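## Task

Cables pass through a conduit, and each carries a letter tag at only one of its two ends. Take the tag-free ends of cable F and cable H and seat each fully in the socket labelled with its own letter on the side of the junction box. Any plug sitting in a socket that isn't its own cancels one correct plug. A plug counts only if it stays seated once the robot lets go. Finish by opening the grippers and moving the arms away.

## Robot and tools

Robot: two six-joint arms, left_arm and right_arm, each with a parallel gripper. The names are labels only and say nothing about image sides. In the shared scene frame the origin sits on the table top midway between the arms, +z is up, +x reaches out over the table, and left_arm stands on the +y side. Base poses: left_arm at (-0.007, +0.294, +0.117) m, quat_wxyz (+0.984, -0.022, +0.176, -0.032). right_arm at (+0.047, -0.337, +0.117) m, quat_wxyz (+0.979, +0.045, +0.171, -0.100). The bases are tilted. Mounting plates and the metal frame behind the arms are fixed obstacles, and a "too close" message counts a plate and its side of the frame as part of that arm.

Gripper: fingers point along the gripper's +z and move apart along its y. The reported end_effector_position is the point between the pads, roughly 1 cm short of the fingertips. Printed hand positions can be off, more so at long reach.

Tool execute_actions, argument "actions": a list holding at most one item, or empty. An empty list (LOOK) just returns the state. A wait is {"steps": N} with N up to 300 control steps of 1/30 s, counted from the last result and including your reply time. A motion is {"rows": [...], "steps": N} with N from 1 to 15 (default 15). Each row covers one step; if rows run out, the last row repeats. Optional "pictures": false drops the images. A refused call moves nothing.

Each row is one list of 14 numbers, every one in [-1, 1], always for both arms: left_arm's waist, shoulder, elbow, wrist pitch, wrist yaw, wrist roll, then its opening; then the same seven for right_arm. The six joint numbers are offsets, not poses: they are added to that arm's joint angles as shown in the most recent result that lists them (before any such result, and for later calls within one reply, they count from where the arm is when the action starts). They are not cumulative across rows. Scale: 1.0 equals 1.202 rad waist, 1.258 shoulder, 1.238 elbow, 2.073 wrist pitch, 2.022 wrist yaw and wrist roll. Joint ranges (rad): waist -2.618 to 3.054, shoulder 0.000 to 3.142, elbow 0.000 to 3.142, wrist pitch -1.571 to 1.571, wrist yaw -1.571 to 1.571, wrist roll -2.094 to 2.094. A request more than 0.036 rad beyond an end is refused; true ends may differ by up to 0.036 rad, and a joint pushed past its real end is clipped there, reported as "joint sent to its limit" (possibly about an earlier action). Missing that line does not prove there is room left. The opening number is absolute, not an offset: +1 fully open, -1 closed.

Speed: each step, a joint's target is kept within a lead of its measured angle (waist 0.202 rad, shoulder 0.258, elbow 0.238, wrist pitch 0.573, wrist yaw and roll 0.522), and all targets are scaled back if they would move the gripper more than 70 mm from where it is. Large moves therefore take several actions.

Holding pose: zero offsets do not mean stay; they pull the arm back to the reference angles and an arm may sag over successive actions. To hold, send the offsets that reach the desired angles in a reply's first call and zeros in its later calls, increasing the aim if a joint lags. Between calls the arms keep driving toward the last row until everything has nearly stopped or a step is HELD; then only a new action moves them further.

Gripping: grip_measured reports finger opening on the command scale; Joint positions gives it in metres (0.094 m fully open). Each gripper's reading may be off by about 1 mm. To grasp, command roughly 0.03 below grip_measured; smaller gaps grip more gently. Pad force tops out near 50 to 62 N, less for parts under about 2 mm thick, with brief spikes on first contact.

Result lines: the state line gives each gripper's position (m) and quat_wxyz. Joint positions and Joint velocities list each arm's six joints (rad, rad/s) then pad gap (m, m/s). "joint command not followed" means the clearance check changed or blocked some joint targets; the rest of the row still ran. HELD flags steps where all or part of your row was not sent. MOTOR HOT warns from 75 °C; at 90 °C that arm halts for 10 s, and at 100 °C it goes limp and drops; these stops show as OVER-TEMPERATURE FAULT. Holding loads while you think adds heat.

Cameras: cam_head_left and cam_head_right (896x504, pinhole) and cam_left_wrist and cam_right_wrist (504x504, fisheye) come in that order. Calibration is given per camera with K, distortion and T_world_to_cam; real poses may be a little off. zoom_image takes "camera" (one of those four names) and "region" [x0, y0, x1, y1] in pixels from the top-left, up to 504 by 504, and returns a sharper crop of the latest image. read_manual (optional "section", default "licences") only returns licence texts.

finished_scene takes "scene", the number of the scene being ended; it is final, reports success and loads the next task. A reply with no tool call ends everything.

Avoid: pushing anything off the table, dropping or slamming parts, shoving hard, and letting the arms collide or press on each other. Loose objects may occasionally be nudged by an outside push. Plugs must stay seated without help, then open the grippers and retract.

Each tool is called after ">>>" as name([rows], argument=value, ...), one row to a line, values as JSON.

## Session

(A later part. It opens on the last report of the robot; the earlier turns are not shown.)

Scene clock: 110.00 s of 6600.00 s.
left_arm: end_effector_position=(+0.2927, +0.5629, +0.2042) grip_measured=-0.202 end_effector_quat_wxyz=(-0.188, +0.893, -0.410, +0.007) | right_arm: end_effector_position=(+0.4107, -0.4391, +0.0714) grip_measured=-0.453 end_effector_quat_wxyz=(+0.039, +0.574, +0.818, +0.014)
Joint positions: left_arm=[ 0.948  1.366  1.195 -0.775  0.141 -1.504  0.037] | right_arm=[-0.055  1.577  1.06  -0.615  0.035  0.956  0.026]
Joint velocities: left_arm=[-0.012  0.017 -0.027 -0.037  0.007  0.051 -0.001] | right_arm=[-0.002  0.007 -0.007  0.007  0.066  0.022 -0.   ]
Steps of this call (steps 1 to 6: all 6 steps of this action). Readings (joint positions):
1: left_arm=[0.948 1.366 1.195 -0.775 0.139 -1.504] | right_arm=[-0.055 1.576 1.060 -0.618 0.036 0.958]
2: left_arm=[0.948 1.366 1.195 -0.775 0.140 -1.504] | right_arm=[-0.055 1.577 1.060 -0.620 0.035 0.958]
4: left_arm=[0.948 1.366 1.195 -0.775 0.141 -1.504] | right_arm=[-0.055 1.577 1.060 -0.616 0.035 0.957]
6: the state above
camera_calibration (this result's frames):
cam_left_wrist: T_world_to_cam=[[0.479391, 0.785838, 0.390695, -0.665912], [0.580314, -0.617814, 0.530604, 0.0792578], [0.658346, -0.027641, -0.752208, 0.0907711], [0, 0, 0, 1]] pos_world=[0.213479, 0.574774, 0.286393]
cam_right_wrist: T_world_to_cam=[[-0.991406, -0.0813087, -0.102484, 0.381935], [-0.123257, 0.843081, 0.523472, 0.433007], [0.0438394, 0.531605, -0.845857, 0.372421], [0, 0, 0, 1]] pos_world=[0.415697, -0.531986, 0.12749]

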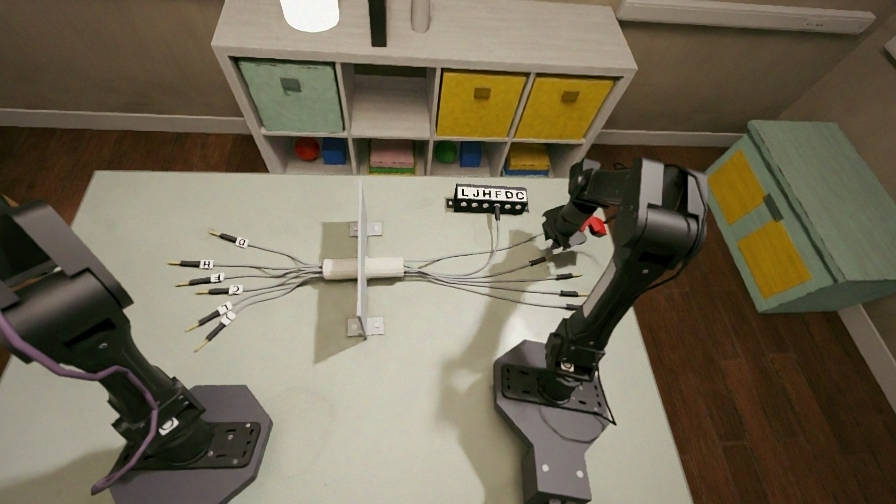

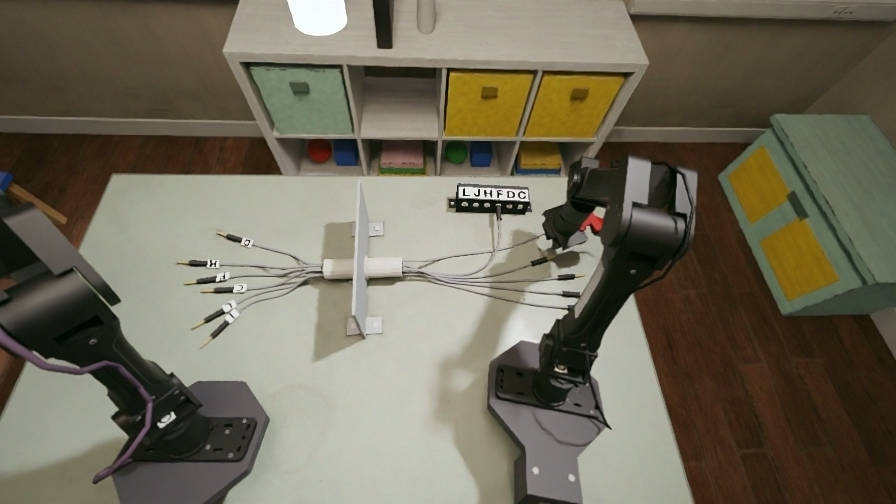

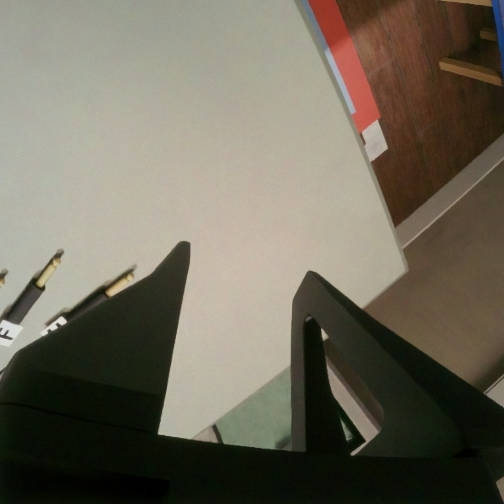

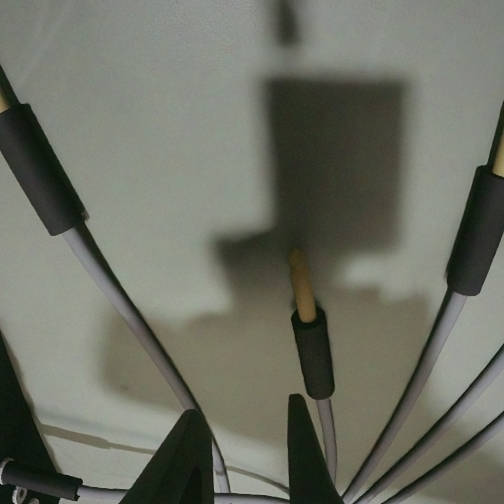

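>>> execute_actions([
  {"rows":[[0,0,0,0,0,0,-0.2,0.015,0.02,-0.03,-0.01,0,0,-0.45],[0,0,0,0,0,0,-0.2,0.025,0.04,-0.045,0,0,0,-0.45],[0,0,0,0,0,0,-0.2,0.03,0.055,-0.05,0.01,0,0,-0.45]],"steps":12},
])

Scene clock: 113.07 s of 6600.00 s.
left_arm: end_effector_position=(+0.2932, +0.5625, +0.2042) grip_measured=-0.202 end_effector_quat_wxyz=(-0.187, +0.893, -0.410, +0.009) | right_arm: end_effector_position=(+0.3834, -0.4212, +0.0388) grip_measured=-0.453 end_effector_quat_wxyz=(-0.015, +0.562, +0.827, -0.001)
Joint positions: left_arm=[ 0.948  1.366  1.195 -0.775  0.145 -1.504  0.037] | right_arm=[-0.03   1.65   1.006 -0.602  0.035  0.955  0.026]
Joint velocities: left_arm=[-0.012 -0.002 -0.007  0.037  0.037 -0.066 -0.   ] | right_arm=[-0.002 -0.002 -0.012  0.051  0.007  0.066 -0.002]
Steps of this call (steps 1 to 15: the robot went on to your last target; steps 16 to 80: nothing new was sent; steps 81 to 92: all 12 steps of this action). Readings (joint positions):
81: left_arm=[0.948 1.366 1.195 -0.775 0.143 -1.504] | right_arm=[-0.055 1.578 1.059 -0.614 0.035 0.955]
82: left_arm=[0.948 1.366 1.195 -0.775 0.143 -1.504] | right_arm=[-0.053 1.580 1.053 -0.612 0.036 0.955]
84: left_arm=[0.948 1.366 1.195 -0.775 0.144 -1.504] | right_arm=[-0.044 1.600 1.037 -0.605 0.036 0.955]
88: left_arm=[0.948 1.366 1.195 -0.775 0.144 -1.504] | right_arm=[-0.030 1.646 1.009 -0.604 0.035 0.955]
92: the state above
camera_calibration (this result's frames):
cam_left_wrist: T_world_to_cam=[[0.479476, 0.786177, 0.389909, -0.665814], [0.578401, -0.617264, 0.533328, 0.0784762], [0.659967, -0.0301941, -0.750688, 0.0910699], [0, 0, 0, 1]] pos_world=[0.213748, 0.574638, 0.286118]
cam_right_wrist: T_world_to_cam=[[-0.994095, -0.108509, 0.000379847, 0.338503], [-0.0892419, 0.819564, 0.565996, 0.406996], [-0.0617268, 0.56262, -0.824408, 0.389179], [0, 0, 0, 1]] pos_world=[0.396849, -0.515789, 0.0903555]

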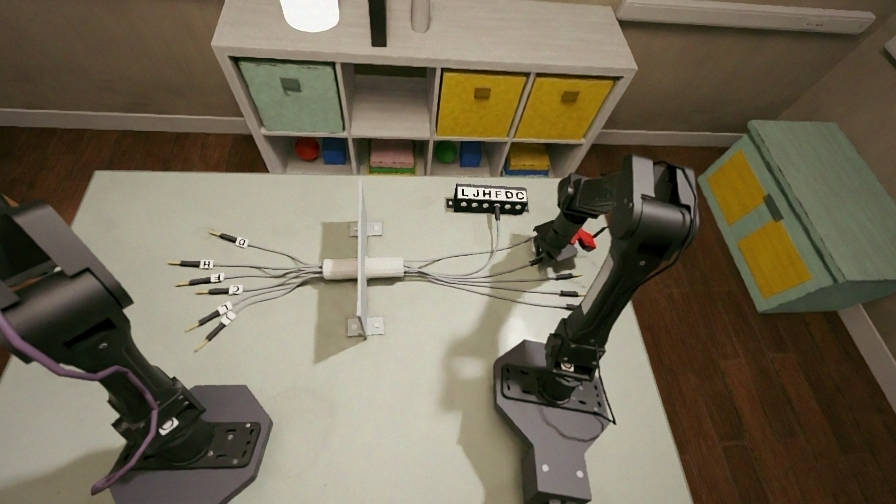

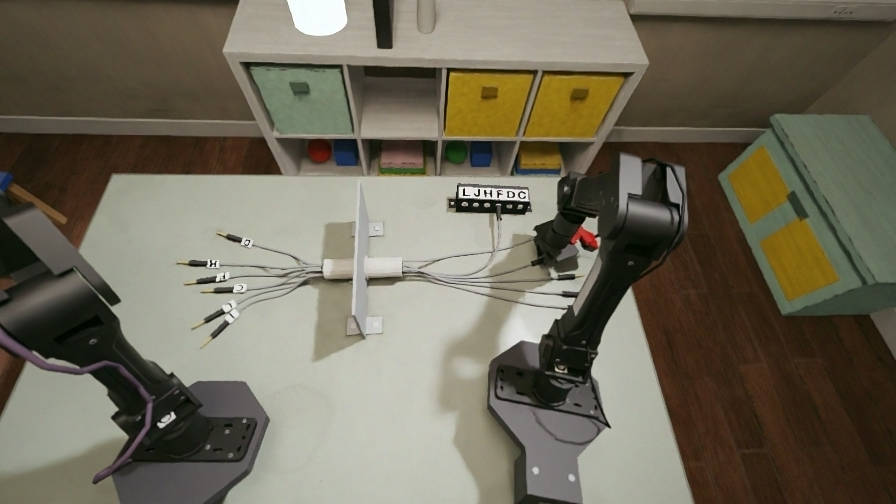

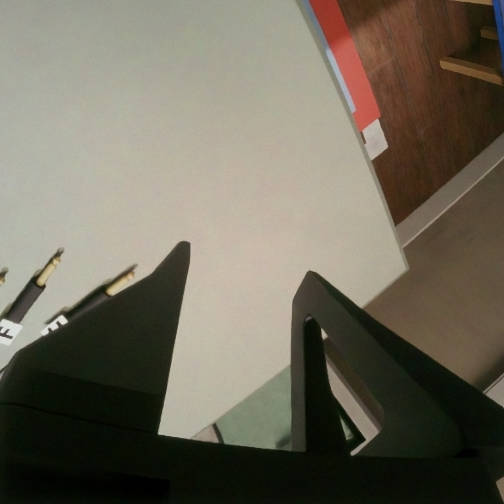

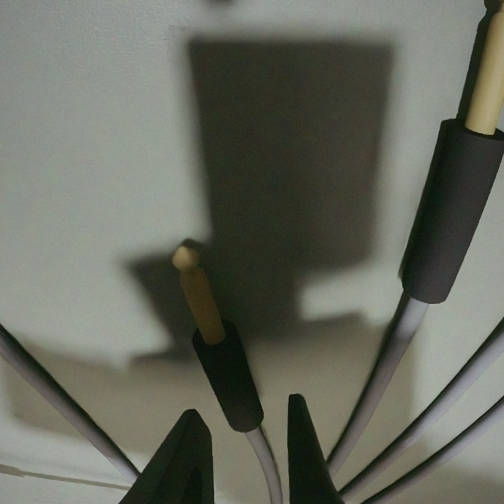

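>>> execute_actions([
  {"rows":[[0,0,0,0,0,0,-0.2,0.005,0,0,0.03,0,-0.05,-0.45],[0,0,0,0,0,0,-0.2,0.01,0.01,-0.01,0.055,0,-0.09,-0.45],[0,0,0,0,0,0,-0.2,0.01,0.02,-0.015,0.055,0,-0.09,-0.45],[0,0,0,0,0,0,-0.2,0.01,0.03,-0.02,0.055,0,-0.09,-0.45],[0,0,0,0,0,0,-0.2,0.01,0.036,-0.02,0.055,0,-0.09,-0.45]],"steps":12},
])

Scene clock: 115.00 s of 6600.00 s.
left_arm: end_effector_position=(+0.2936, +0.5621, +0.2041) grip_measured=-0.202 end_effector_quat_wxyz=(-0.187, +0.893, -0.410, +0.010) | right_arm: end_effector_position=(+0.3959, -0.4240, +0.0272) grip_measured=-0.453 end_effector_quat_wxyz=(+0.008, +0.496, +0.868, +0.007)
Joint positions: left_arm=[ 0.948  1.366  1.195 -0.775  0.148 -1.504  0.037] | right_arm=[-0.029  1.685  0.998 -0.511  0.036  0.796  0.026]
Joint velocities: left_arm=[-0.002 -0.012  0.002 -0.022  0.022  0.022  0.   ] | right_arm=[-0.002 -0.017 -0.046 -0.007 -0.007 -0.081 -0.001]
Steps of this call (steps 1 to 15: the robot went on to your last target; steps 16 to 46: nothing new was sent; steps 47 to 58: all 12 steps of this action). Readings (joint positions):
47: left_arm=[0.948 1.366 1.195 -0.775 0.145 -1.504] | right_arm=[-0.030 1.650 1.006 -0.597 0.035 0.943]
48: left_arm=[0.948 1.366 1.195 -0.775 0.145 -1.504] | right_arm=[-0.030 1.650 1.006 -0.586 0.035 0.915]
50: left_arm=[0.948 1.366 1.195 -0.775 0.147 -1.504] | right_arm=[-0.030 1.655 1.006 -0.553 0.035 0.867]
54: left_arm=[0.948 1.366 1.195 -0.775 0.147 -1.504] | right_arm=[-0.030 1.682 1.006 -0.517 0.035 0.817]
58: the state above
camera_calibration (this result's frames):
cam_left_wrist: T_world_to_cam=[[0.479553, 0.786476, 0.38921, -0.665726], [0.576695, -0.616767, 0.535744, 0.0777806], [0.661401, -0.0324621, -0.749329, 0.0913333], [0, 0, 0, 1]] pos_world=[0.213987, 0.574515, 0.285875]
cam_right_wrist: T_world_to_cam=[[-0.963828, -0.262748, -0.0447058, 0.274551], [-0.243646, 0.800617, 0.547403, 0.470514], [-0.108037, 0.538495, -0.835674, 0.390421], [0, 0, 0, 1]] pos_world=[0.421438, -0.514803, 0.0809781]

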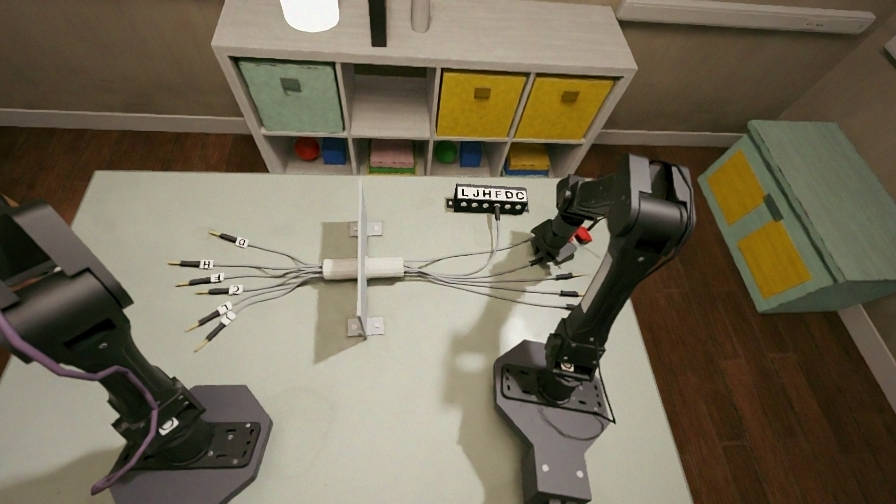

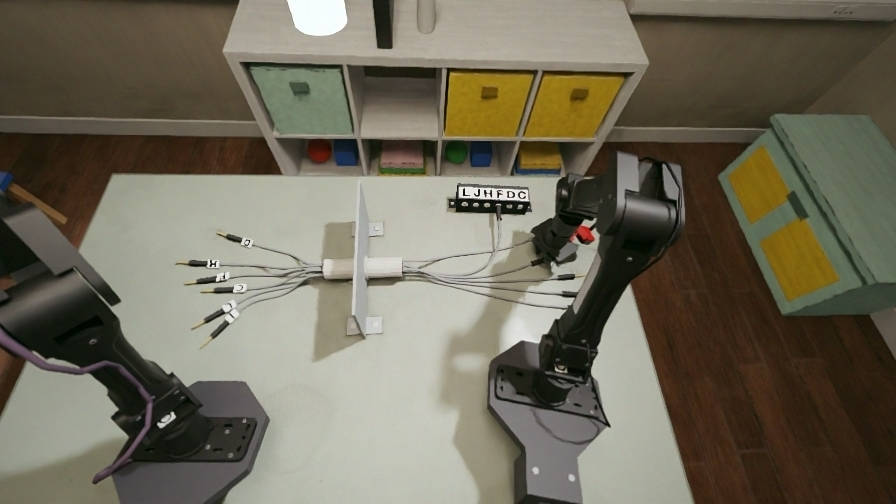

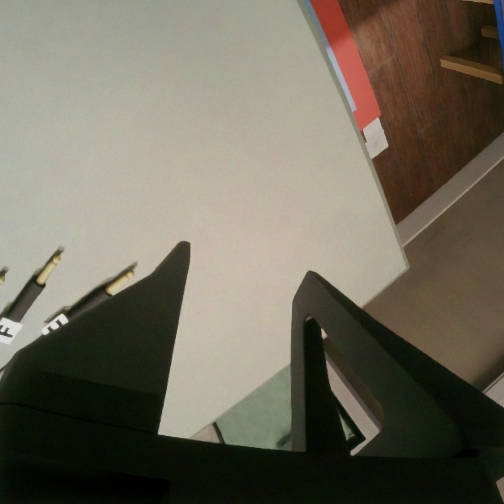

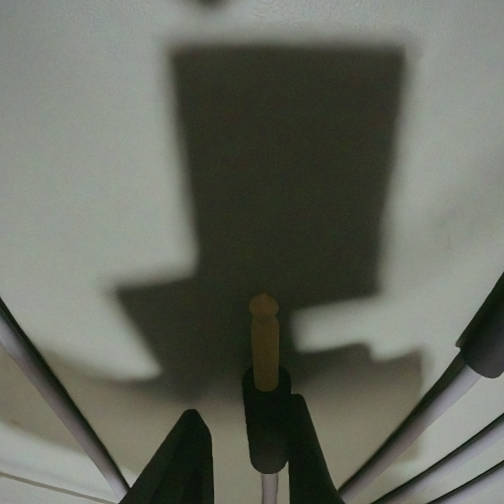

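>>> execute_actions([
  {"rows":[[0,0,0,0,0,0,-0.2,0.02,0,0,-0.02,0,0,-0.45],[0,0,0,0,0,0,-0.2,0.03,0,0,-0.025,0,0,-0.45],[0,0,0,0,0,0,-0.2,0.03,0,0,-0.025,0,0,-0.45],[0,0,0,0,0,0,-0.2,0.03,0,0,-0.025,0,0,-0.45],[0,0,0,0,0,0,-0.2,0.03,0,0,-0.025,0,0,-0.45],[0,0,0,0,0,0,-0.2,0.03,0.01,0,-0.025,0,0,-0.45],[0,0,0,0,0,0,-0.2,0.03,0.022,0,-0.025,0,0,-0.45]],"steps":13},
])

Scene clock: 116.33 s of 6600.00 s.
left_arm: end_effector_position=(+0.2940, +0.5617, +0.2040) grip_measured=-0.202 end_effector_quat_wxyz=(-0.186, +0.892, -0.411, +0.011) | right_arm: end_effector_position=(+0.3857, -0.4118, +0.0219) grip_measured=-0.453 end_effector_quat_wxyz=(-0.019, +0.480, +0.877, +0.003)
Joint positions: left_arm=[ 0.948  1.366  1.195 -0.775  0.151 -1.504  0.037] | right_arm=[-0.004  1.704  0.997 -0.546  0.036  0.787  0.026]
Joint velocities: left_arm=[-0.017 -0.017 -0.022  0.051 -0.007 -0.022  0.001] | right_arm=[-0.007  0.027  0.007 -0.022 -0.022 -0.022  0.001]
Steps of this call (steps 1 to 27: the robot went on to your last target; steps 28 to 40: all 13 steps of this action). Readings (joint positions):
28: left_arm=[0.948 1.366 1.195 -0.775 0.148 -1.504] | right_arm=[-0.029 1.685 0.997 -0.507 0.036 0.783]
29: left_arm=[0.948 1.366 1.195 -0.775 0.149 -1.504] | right_arm=[-0.025 1.685 0.997 -0.513 0.036 0.784]
31: left_arm=[0.948 1.366 1.195 -0.775 0.150 -1.504] | right_arm=[-0.015 1.685 0.997 -0.526 0.036 0.785]
35: left_arm=[0.948 1.366 1.195 -0.775 0.150 -1.504] | right_arm=[-0.004 1.689 0.997 -0.539 0.036 0.786]
40: the state above
camera_calibration (this result's frames):
cam_left_wrist: T_world_to_cam=[[0.479631, 0.786774, 0.38851, -0.665638], [0.574986, -0.616263, 0.538156, 0.0770844], [0.662831, -0.0347288, -0.747963, 0.0915946], [0, 0, 0, 1]] pos_world=[0.214227, 0.574392, 0.285633]
cam_right_wrist: T_world_to_cam=[[-0.954989, -0.296634, -0.00215621, 0.24931], [-0.24358, 0.779998, 0.57643, 0.452092], [-0.169307, 0.551009, -0.817144, 0.406687], [0, 0, 0, 1]] pos_world=[0.417064, -0.502766, 0.07226]

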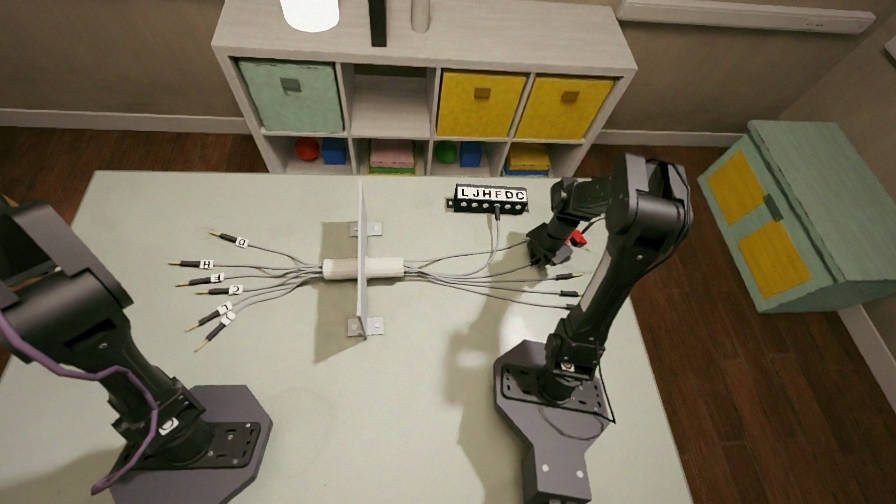

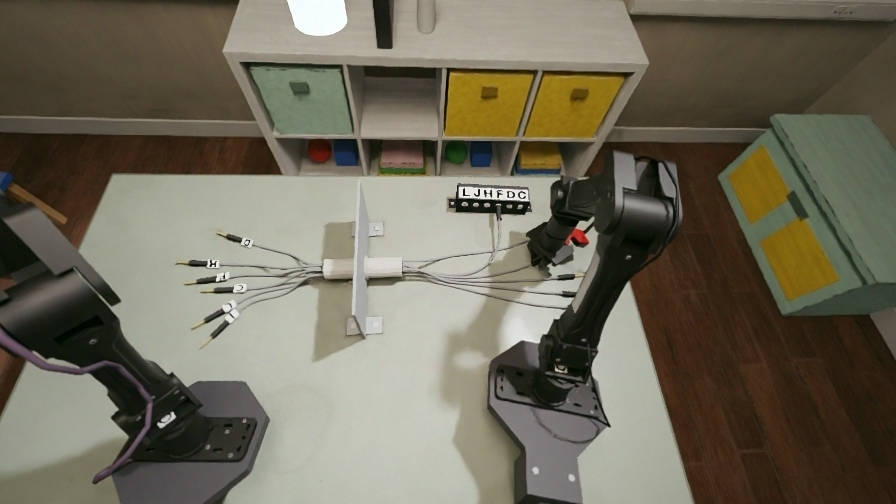

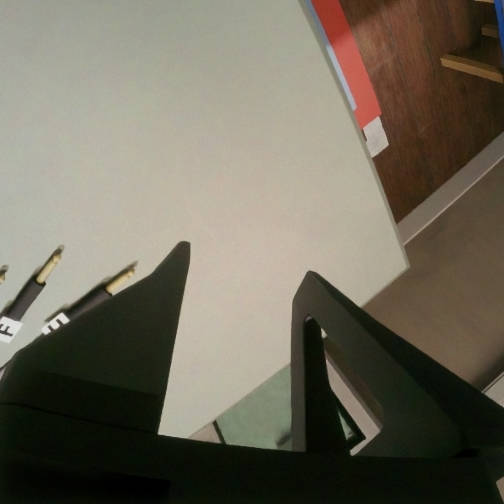

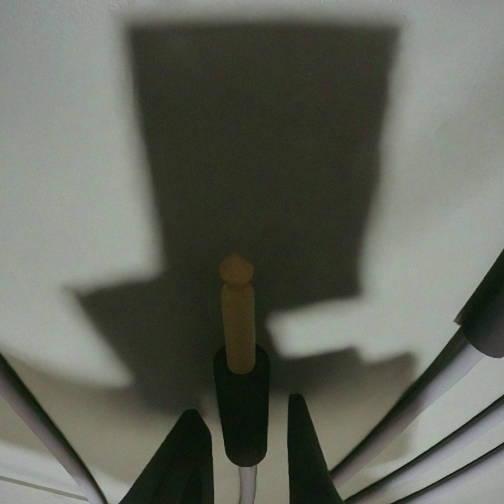

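Centered. Close, then lift.

>>> execute_actions([
  {"rows":[[0,0,0,0,0,0,-0.2,0,0.008,0,0,0,0,-0.5],[0,0,0,0,0,0,-0.2,0,0.008,0,0,0,0,-0.6],[0,0,0,0,0,0,-0.2,0,0.008,0,0,0,0,-0.7],[0,0,0,0,0,0,-0.2,0,0.008,0,0,0,0,-0.82],[0,0,0,0,0,0,-0.2,0,0.008,0,0,0,0,-0.82],[0,0,0,0,0,0,-0.2,0,0.008,0,0,0,0,-0.82],[0,0,0,0,0,0,-0.2,0,0.008,0,0,0,0,-0.82],[0,0,0,0,0,0,-0.2,0,0.008,0,0,0,0,-0.82],[0,0,0,0,0,0,-0.2,0,-0.03,0,0,0,0,-0.82],[0,0,0,0,0,0,-0.2,0,-0.07,0,-0.02,0,0,-0.82],[0,0,0,0,0,0,-0.2,0,-0.11,0.01,-0.04,0,0,-0.82],[0,0,0,0,0,0,-0.2,0,-0.13,0.03,-0.05,0,0,-0.82]],"steps":15},
])

Scene clock: 117.97 s of 6600.00 s.
left_arm: end_effector_position=(+0.2943, +0.5613, +0.2040) grip_measured=-0.202 end_effector_quat_wxyz=(-0.186, +0.892, -0.411, +0.013) | right_arm: end_effector_position=(+0.3939, -0.4155, +0.0595) grip_measured=-0.771 end_effector_quat_wxyz=(+0.013, +0.482, +0.876, +0.013)
Joint positions: left_arm=[ 0.948  1.366  1.195 -0.775  0.154 -1.504  0.037] | right_arm=[-0.004  1.578  1.003 -0.611  0.035  0.787  0.011]
Joint velocities: left_arm=[-0.002 -0.002 -0.022  0.051 -0.007 -0.037 -0.   ] | right_arm=[-0.002 -0.574  0.149 -0.168  0.022 -0.066  0.001]
Steps of this call (steps 1 to 15: the robot went on to your last target; steps 16 to 34: nothing new was sent; steps 35 to 49: all 15 steps of this action). Readings (joint positions):
35: left_arm=[0.948 1.366 1.195 -0.775 0.151 -1.504] | right_arm=[-0.004 1.704 0.997 -0.548 0.036 0.787]
36: left_arm=[0.948 1.366 1.195 -0.775 0.152 -1.504] | right_arm=[-0.004 1.704 0.997 -0.548 0.036 0.787]
38: left_arm=[0.948 1.366 1.195 -0.775 0.152 -1.504] | right_arm=[-0.004 1.704 0.997 -0.548 0.036 0.787]
42: left_arm=[0.948 1.366 1.195 -0.775 0.153 -1.504] | right_arm=[-0.004 1.704 0.997 -0.548 0.035 0.787]
49: the state above
camera_calibration (this result's frames):
cam_left_wrist: T_world_to_cam=[[0.479712, 0.787071, 0.38781, -0.66555], [0.573272, -0.615752, 0.540563, 0.0763874], [0.664256, -0.0369942, -0.746589, 0.0918538], [0, 0, 0, 1]] pos_world=[0.214467, 0.574269, 0.285392]
cam_right_wrist: T_world_to_cam=[[-0.953999, -0.293678, -0.0603169, 0.260476], [-0.277398, 0.788318, 0.549185, 0.453638], [-0.113735, 0.540654, -0.833521, 0.41566], [0, 0, 0, 1]] pos_world=[0.421607, -0.505844, 0.113041]

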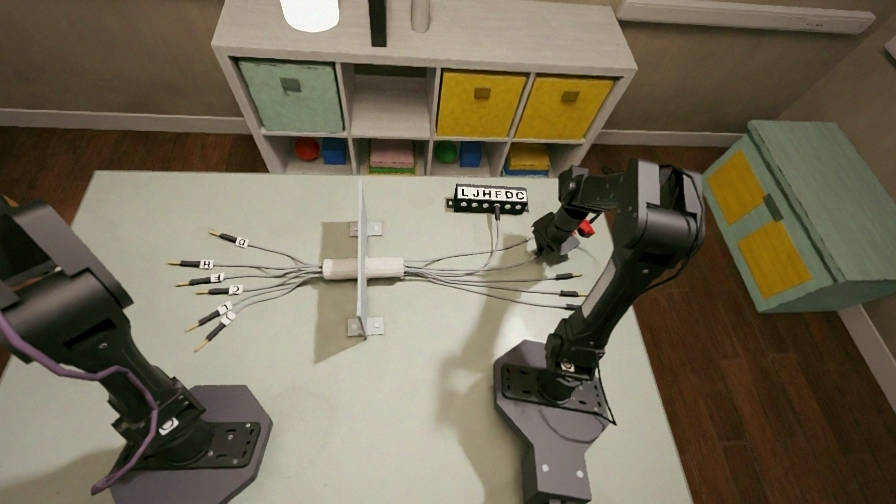

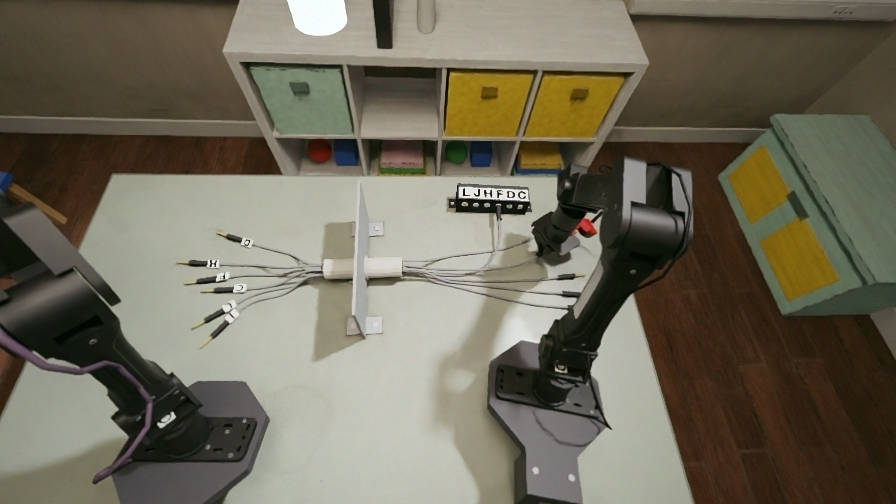

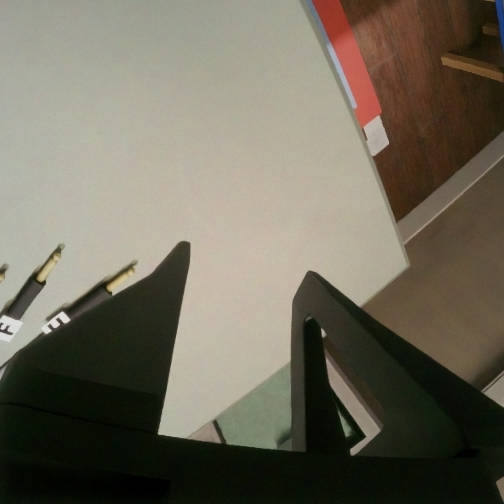

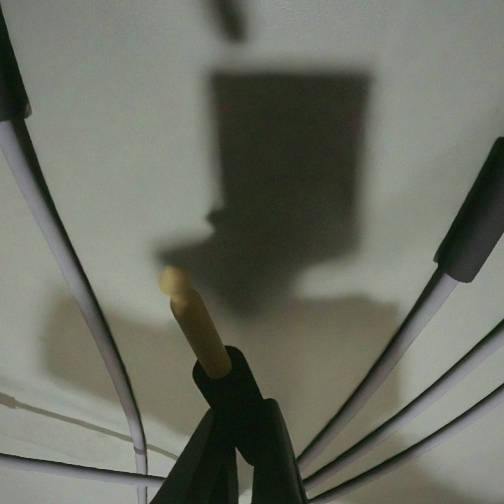

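>>> execute_actions([
  {"rows":[[0,0,0,0,0,0,-0.2,0.02,-0.04,0.03,0,0,-0.03,-0.82],[0,0,0,0,0,0,-0.2,0.05,-0.04,0.03,0.01,0.01,-0.06,-0.82],[0,0,0,0,0,0,-0.2,0.08,-0.04,0.03,0.02,0.02,-0.09,-0.82],[0,0,0,0,0,0,-0.2,0.11,-0.035,0.03,0.035,0.03,-0.12,-0.82],[0,0,0,0,0,0,-0.2,0.14,-0.03,0.03,0.05,0.04,-0.15,-0.82],[0,0,0,0,0,0,-0.2,0.17,-0.02,0.03,0.065,0.05,-0.18,-0.82],[0,0,0,0,0,0,-0.2,0.2,-0.01,0.03,0.08,0.06,-0.21,-0.82],[0,0,0,0,0,0,-0.2,0.23,0,0.03,0.095,0.07,-0.24,-0.82],[0,0,0,0,0,0,-0.2,0.26,0.015,0.03,0.11,0.08,-0.27,-0.82],[0,0,0,0,0,0,-0.2,0.29,0.03,0.03,0.12,0.085,-0.295,-0.82],[0,0,0,0,0,0,-0.2,0.32,0.045,0.03,0.13,0.09,-0.32,-0.82],[0,0,0,0,0,0,-0.2,0.345,0.055,0.03,0.14,0.095,-0.335,-0.82],[0,0,0,0,0,0,-0.2,0.369,0.065,0.035,0.15,0.1,-0.345,-0.82]],"steps":15},
])

>>> execute_actions([
  {"rows":[[0,0,0,0,0,0,-0.2,0.005,0.01,0.01,0,0,0,-0.82]],"steps":8},
])

Scene clock: 121.13 s of 6600.00 s.
left_arm: end_effector_position=(+0.2947, +0.5610, +0.2039) grip_measured=-0.202 end_effector_quat_wxyz=(-0.185, +0.892, -0.411, +0.014) | right_arm: end_effector_position=(+0.4559, -0.2827, +0.0656) grip_measured=-0.771 end_effector_quat_wxyz=(+0.130, +0.037, +0.991, +0.026)
Joint positions: left_arm=[ 0.948  1.366  1.195 -0.775  0.157 -1.504  0.037] | right_arm=[ 0.422  1.649  1.015 -0.364  0.192  0.211  0.011]
Joint velocities: left_arm=[-0.007  0.007  0.007 -0.007 -0.051 -0.051  0.001] | right_arm=[ 0.515  0.374  0.012  0.33   0.11  -0.784  0.   ]
Steps of this call (steps 1 to 30: the robot went on to your last target; steps 31 to 80: nothing new was sent; steps 81 to 95: all 15 steps of this action). Readings (joint positions):
81: left_arm=[0.948 1.366 1.195 -0.775 0.154 -1.504] | right_arm=[-0.003 1.553 1.015 -0.635 0.035 0.780]
82: left_arm=[0.948 1.366 1.195 -0.775 0.155 -1.504] | right_arm=[0.002 1.553 1.015 -0.632 0.038 0.763]
84: left_arm=[0.948 1.366 1.195 -0.775 0.155 -1.504] | right_arm=[0.040 1.553 1.015 -0.615 0.057 0.705]
88: left_arm=[0.948 1.366 1.195 -0.775 0.156 -1.504] | right_arm=[0.190 1.555 1.015 -0.533 0.109 0.527]
95: the state above
camera_calibration (this result's frames):
cam_left_wrist: T_world_to_cam=[[0.479784, 0.787329, 0.387196, -0.665472], [0.571769, -0.6153, 0.542666, 0.0757769], [0.665498, -0.0389753, -0.745381, 0.0920788], [0, 0, 0, 1]] pos_world=[0.214677, 0.57416, 0.285181]
cam_right_wrist: T_world_to_cam=[[-0.311309, -0.938507, -0.149302, -0.110518], [-0.908297, 0.247654, 0.337141, 0.511493], [-0.279434, 0.240565, -0.92954, 0.352953], [0, 0, 0, 1]] pos_world=[0.528809, -0.315303, 0.139138]

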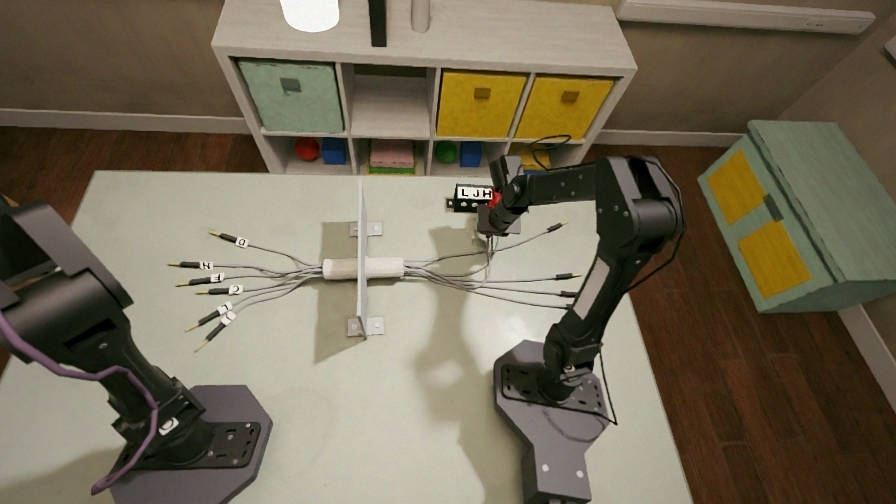

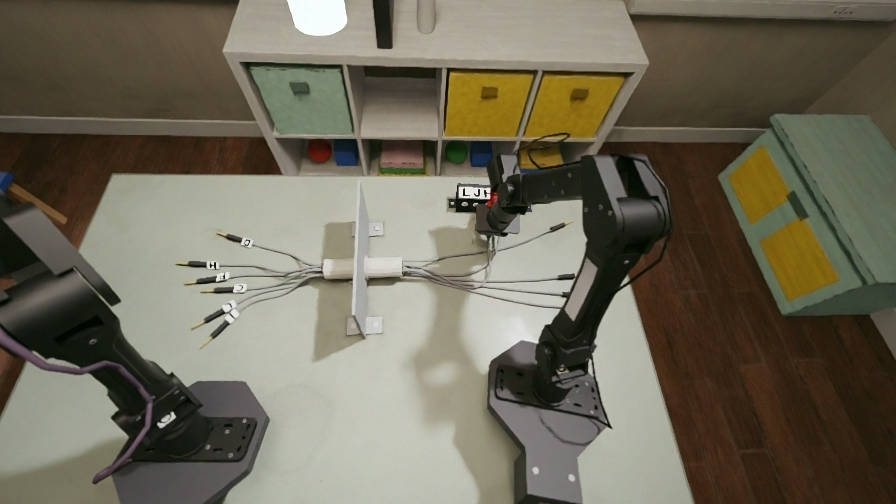

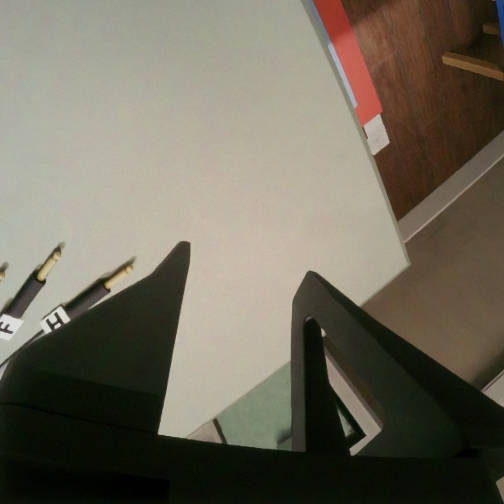

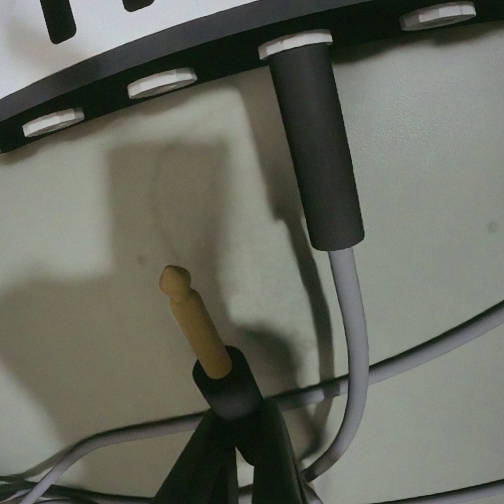

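Scene clock: 121.40 s of 6600.00 s.
left_arm: end_effector_position=(+0.2950, +0.5607, +0.2039) grip_measured=-0.202 end_effector_quat_wxyz=(-0.185, +0.892, -0.411, +0.015) | right_arm: end_effector_position=(+0.4528, -0.2770, +0.0609) grip_measured=-0.771 end_effector_quat_wxyz=(+0.123, +0.026, +0.992, +0.028)
Joint positions: left_arm=[ 0.948  1.366  1.195 -0.775  0.159 -1.504  0.037] | right_arm=[ 0.434  1.665  1.015 -0.363  0.19   0.203  0.011]
Joint velocities: left_arm=[-0.017 -0.012 -0.007 -0.022 -0.037 -0.037 -0.   ] | right_arm=[-0.002 -0.017 -0.012 -0.051 -0.066 -0.007 -0.001]
Steps of this call (steps 1 to 8: all 8 steps of this action). Readings (joint positions):
1: left_arm=[0.948 1.366 1.195 -0.775 0.157 -1.504] | right_arm=[0.434 1.659 1.015 -0.361 0.191 0.203]
2: left_arm=[0.948 1.366 1.195 -0.775 0.158 -1.504] | right_arm=[0.437 1.664 1.015 -0.362 0.188 0.203]
4: left_arm=[0.948 1.366 1.195 -0.775 0.158 -1.504] | right_arm=[0.435 1.665 1.015 -0.364 0.189 0.203]
8: the state above
camera_calibration (this result's frames):
cam_left_wrist: T_world_to_cam=[[0.479857, 0.787586, 0.386583, -0.665394], [0.570263, -0.614843, 0.544765, 0.0751659], [0.666737, -0.0409554, -0.744167, 0.0923022], [0, 0, 0, 1]] pos_world=[0.214888, 0.57405, 0.284971]
cam_right_wrist: T_world_to_cam=[[-0.292224, -0.945053, -0.146559, -0.117378], [-0.909186, 0.226999, 0.349072, 0.502886], [-0.296623, 0.235257, -0.925564, 0.352423], [0, 0, 0, 1]] pos_world=[0.527453, -0.307993, 0.133443]

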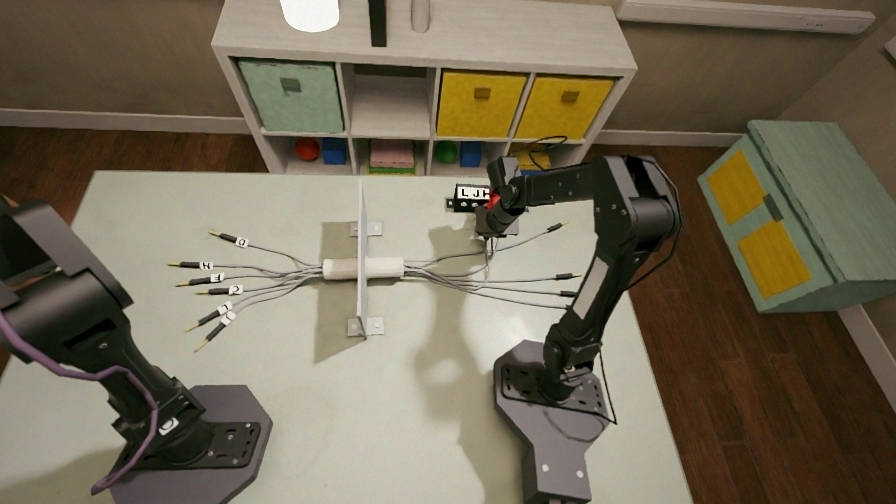

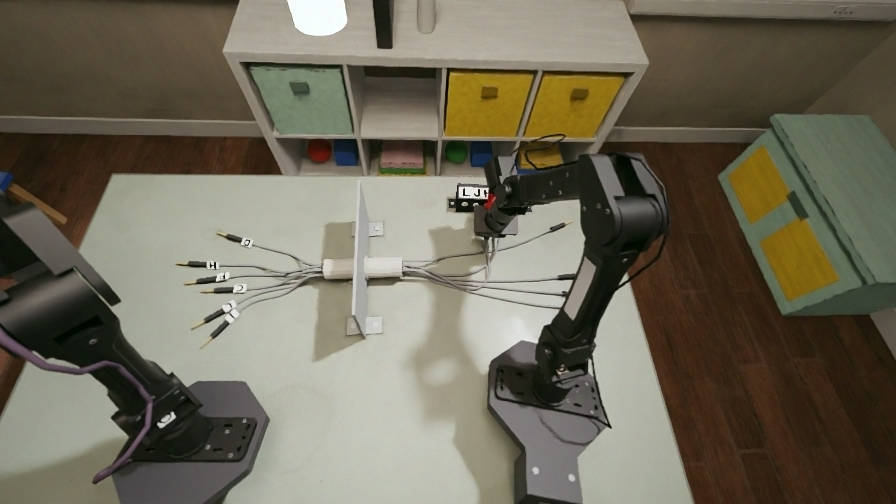

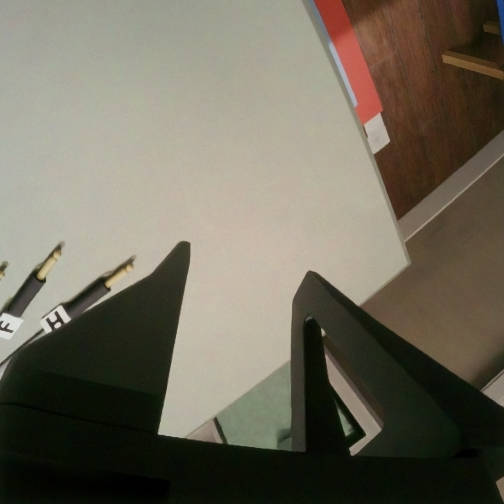

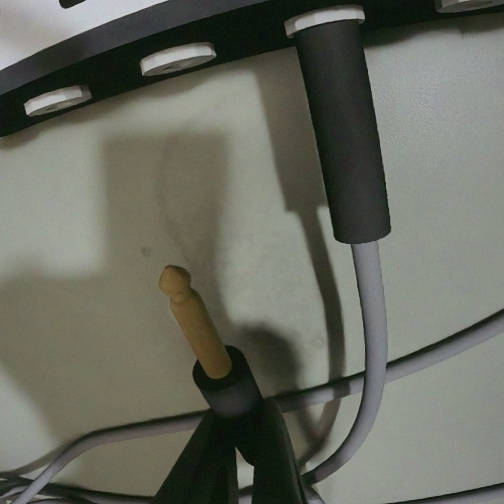

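>>> execute_actions([
  {"rows":[[0,0,0,0,0,0,-0.2,0,0,0.02,0.02,0,0,-0.82],[0,0,0,0,0,0,-0.2,0,0.015,0.04,0.04,0,0,-0.82],[0,0,0,0,0,0,-0.2,0,0.03,0.04,0.04,0,0,-0.82],[0,0,0,0,0,0,-0.2,0,0.045,0.04,0.04,0,0,-0.82],[0,0,0,0,0,0,-0.2,0,0.06,0.04,0.04,0,0,-0.82],[0,0,0,0,0,0,-0.2,0,0.075,0.04,0.04,0,0,-0.82],[0,0,0,0,0,0,-0.2,0,0.088,0.04,0.04,0,0,-0.82],[0,0,0,0,0,0,-0.2,0,0.098,0.04,0.04,0,0,-0.82]],"steps":15},
])

Scene clock: 123.93 s of 6600.00 s.
left_arm: end_effector_position=(+0.2954, +0.5603, +0.2038) grip_measured=-0.202 end_effector_quat_wxyz=(-0.184, +0.892, -0.412, +0.017) | right_arm: end_effector_position=(+0.4617, -0.2693, +0.0306) grip_measured=-0.771 end_effector_quat_wxyz=(+0.119, +0.025, +0.992, +0.027)
Joint positions: left_arm=[ 0.948  1.366  1.195 -0.775  0.162 -1.504  0.037] | right_arm=[ 0.434  1.784  1.043 -0.282  0.191  0.203  0.011]
Joint velocities: left_arm=[-0.002 -0.017  0.002 -0.066 -0.022 -0.022  0.001] | right_arm=[ 0.002 -0.002 -0.002  0.095 -0.066  0.037  0.001]
Steps of this call (steps 1 to 15: the robot went on to your last target; steps 16 to 61: nothing new was sent; steps 62 to 76: all 15 steps of this action). Readings (joint positions):
62: left_arm=[0.948 1.366 1.195 -0.775 0.160 -1.504] | right_arm=[0.434 1.665 1.015 -0.361 0.190 0.203]
63: left_arm=[0.948 1.366 1.195 -0.775 0.160 -1.504] | right_arm=[0.434 1.666 1.016 -0.355 0.190 0.203]
65: left_arm=[0.948 1.366 1.195 -0.775 0.161 -1.504] | right_arm=[0.434 1.680 1.027 -0.336 0.190 0.203]
69: left_arm=[0.948 1.366 1.195 -0.775 0.162 -1.504] | right_arm=[0.434 1.740 1.043 -0.296 0.190 0.203]
76: the state above
camera_calibration (this result's frames):
cam_left_wrist: T_world_to_cam=[[0.479942, 0.787878, 0.385881, -0.665304], [0.568537, -0.614313, 0.54716, 0.074467], [0.668148, -0.043217, -0.742773, 0.0925556], [0, 0, 0, 1]] pos_world=[0.215129, 0.573925, 0.284731]
cam_right_wrist: T_world_to_cam=[[-0.292034, -0.945938, -0.141127, -0.112418], [-0.906367, 0.226619, 0.356571, 0.518158], [-0.305312, 0.232044, -0.923548, 0.328266], [0, 0, 0, 1]] pos_world=[0.537035, -0.299937, 0.102544]

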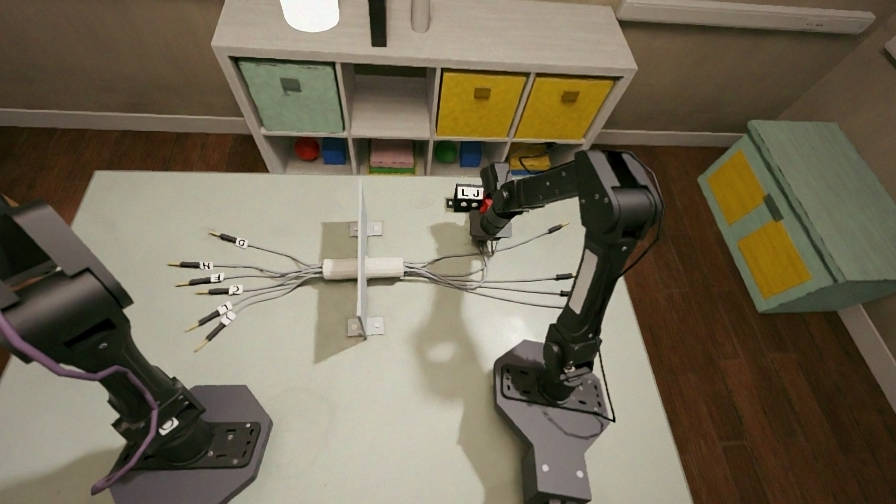

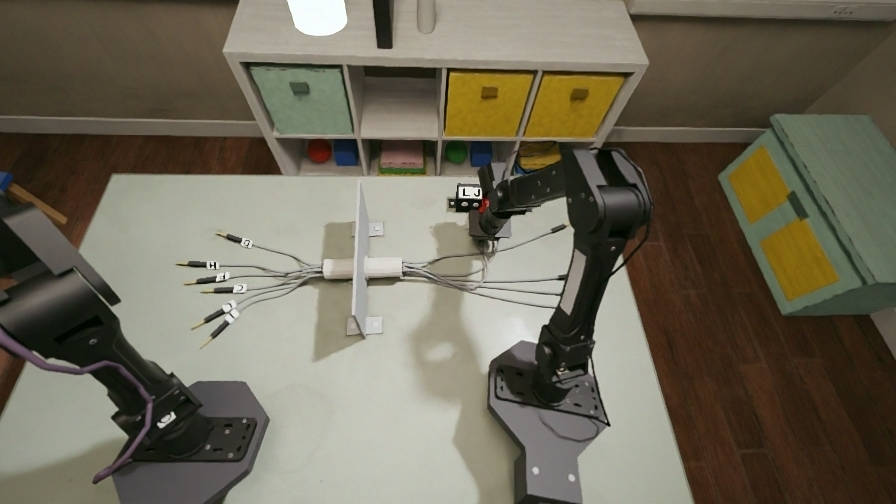

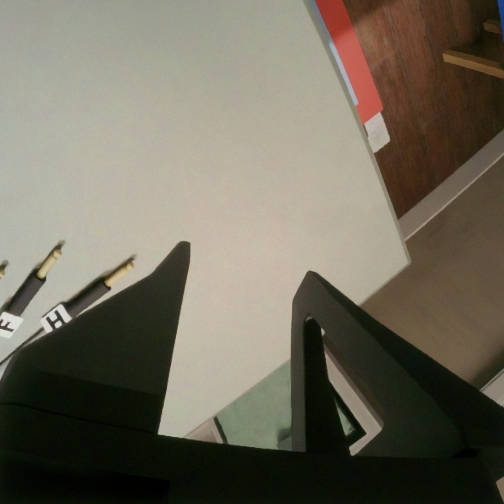

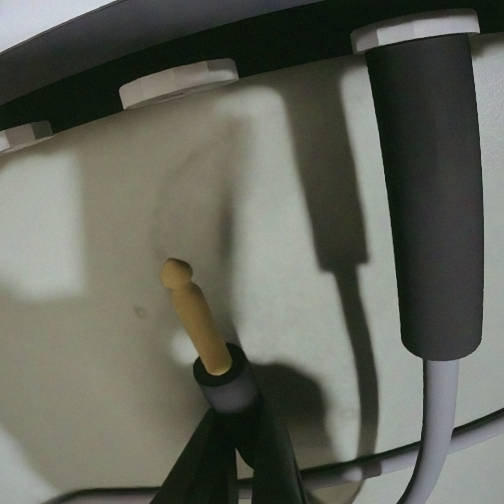

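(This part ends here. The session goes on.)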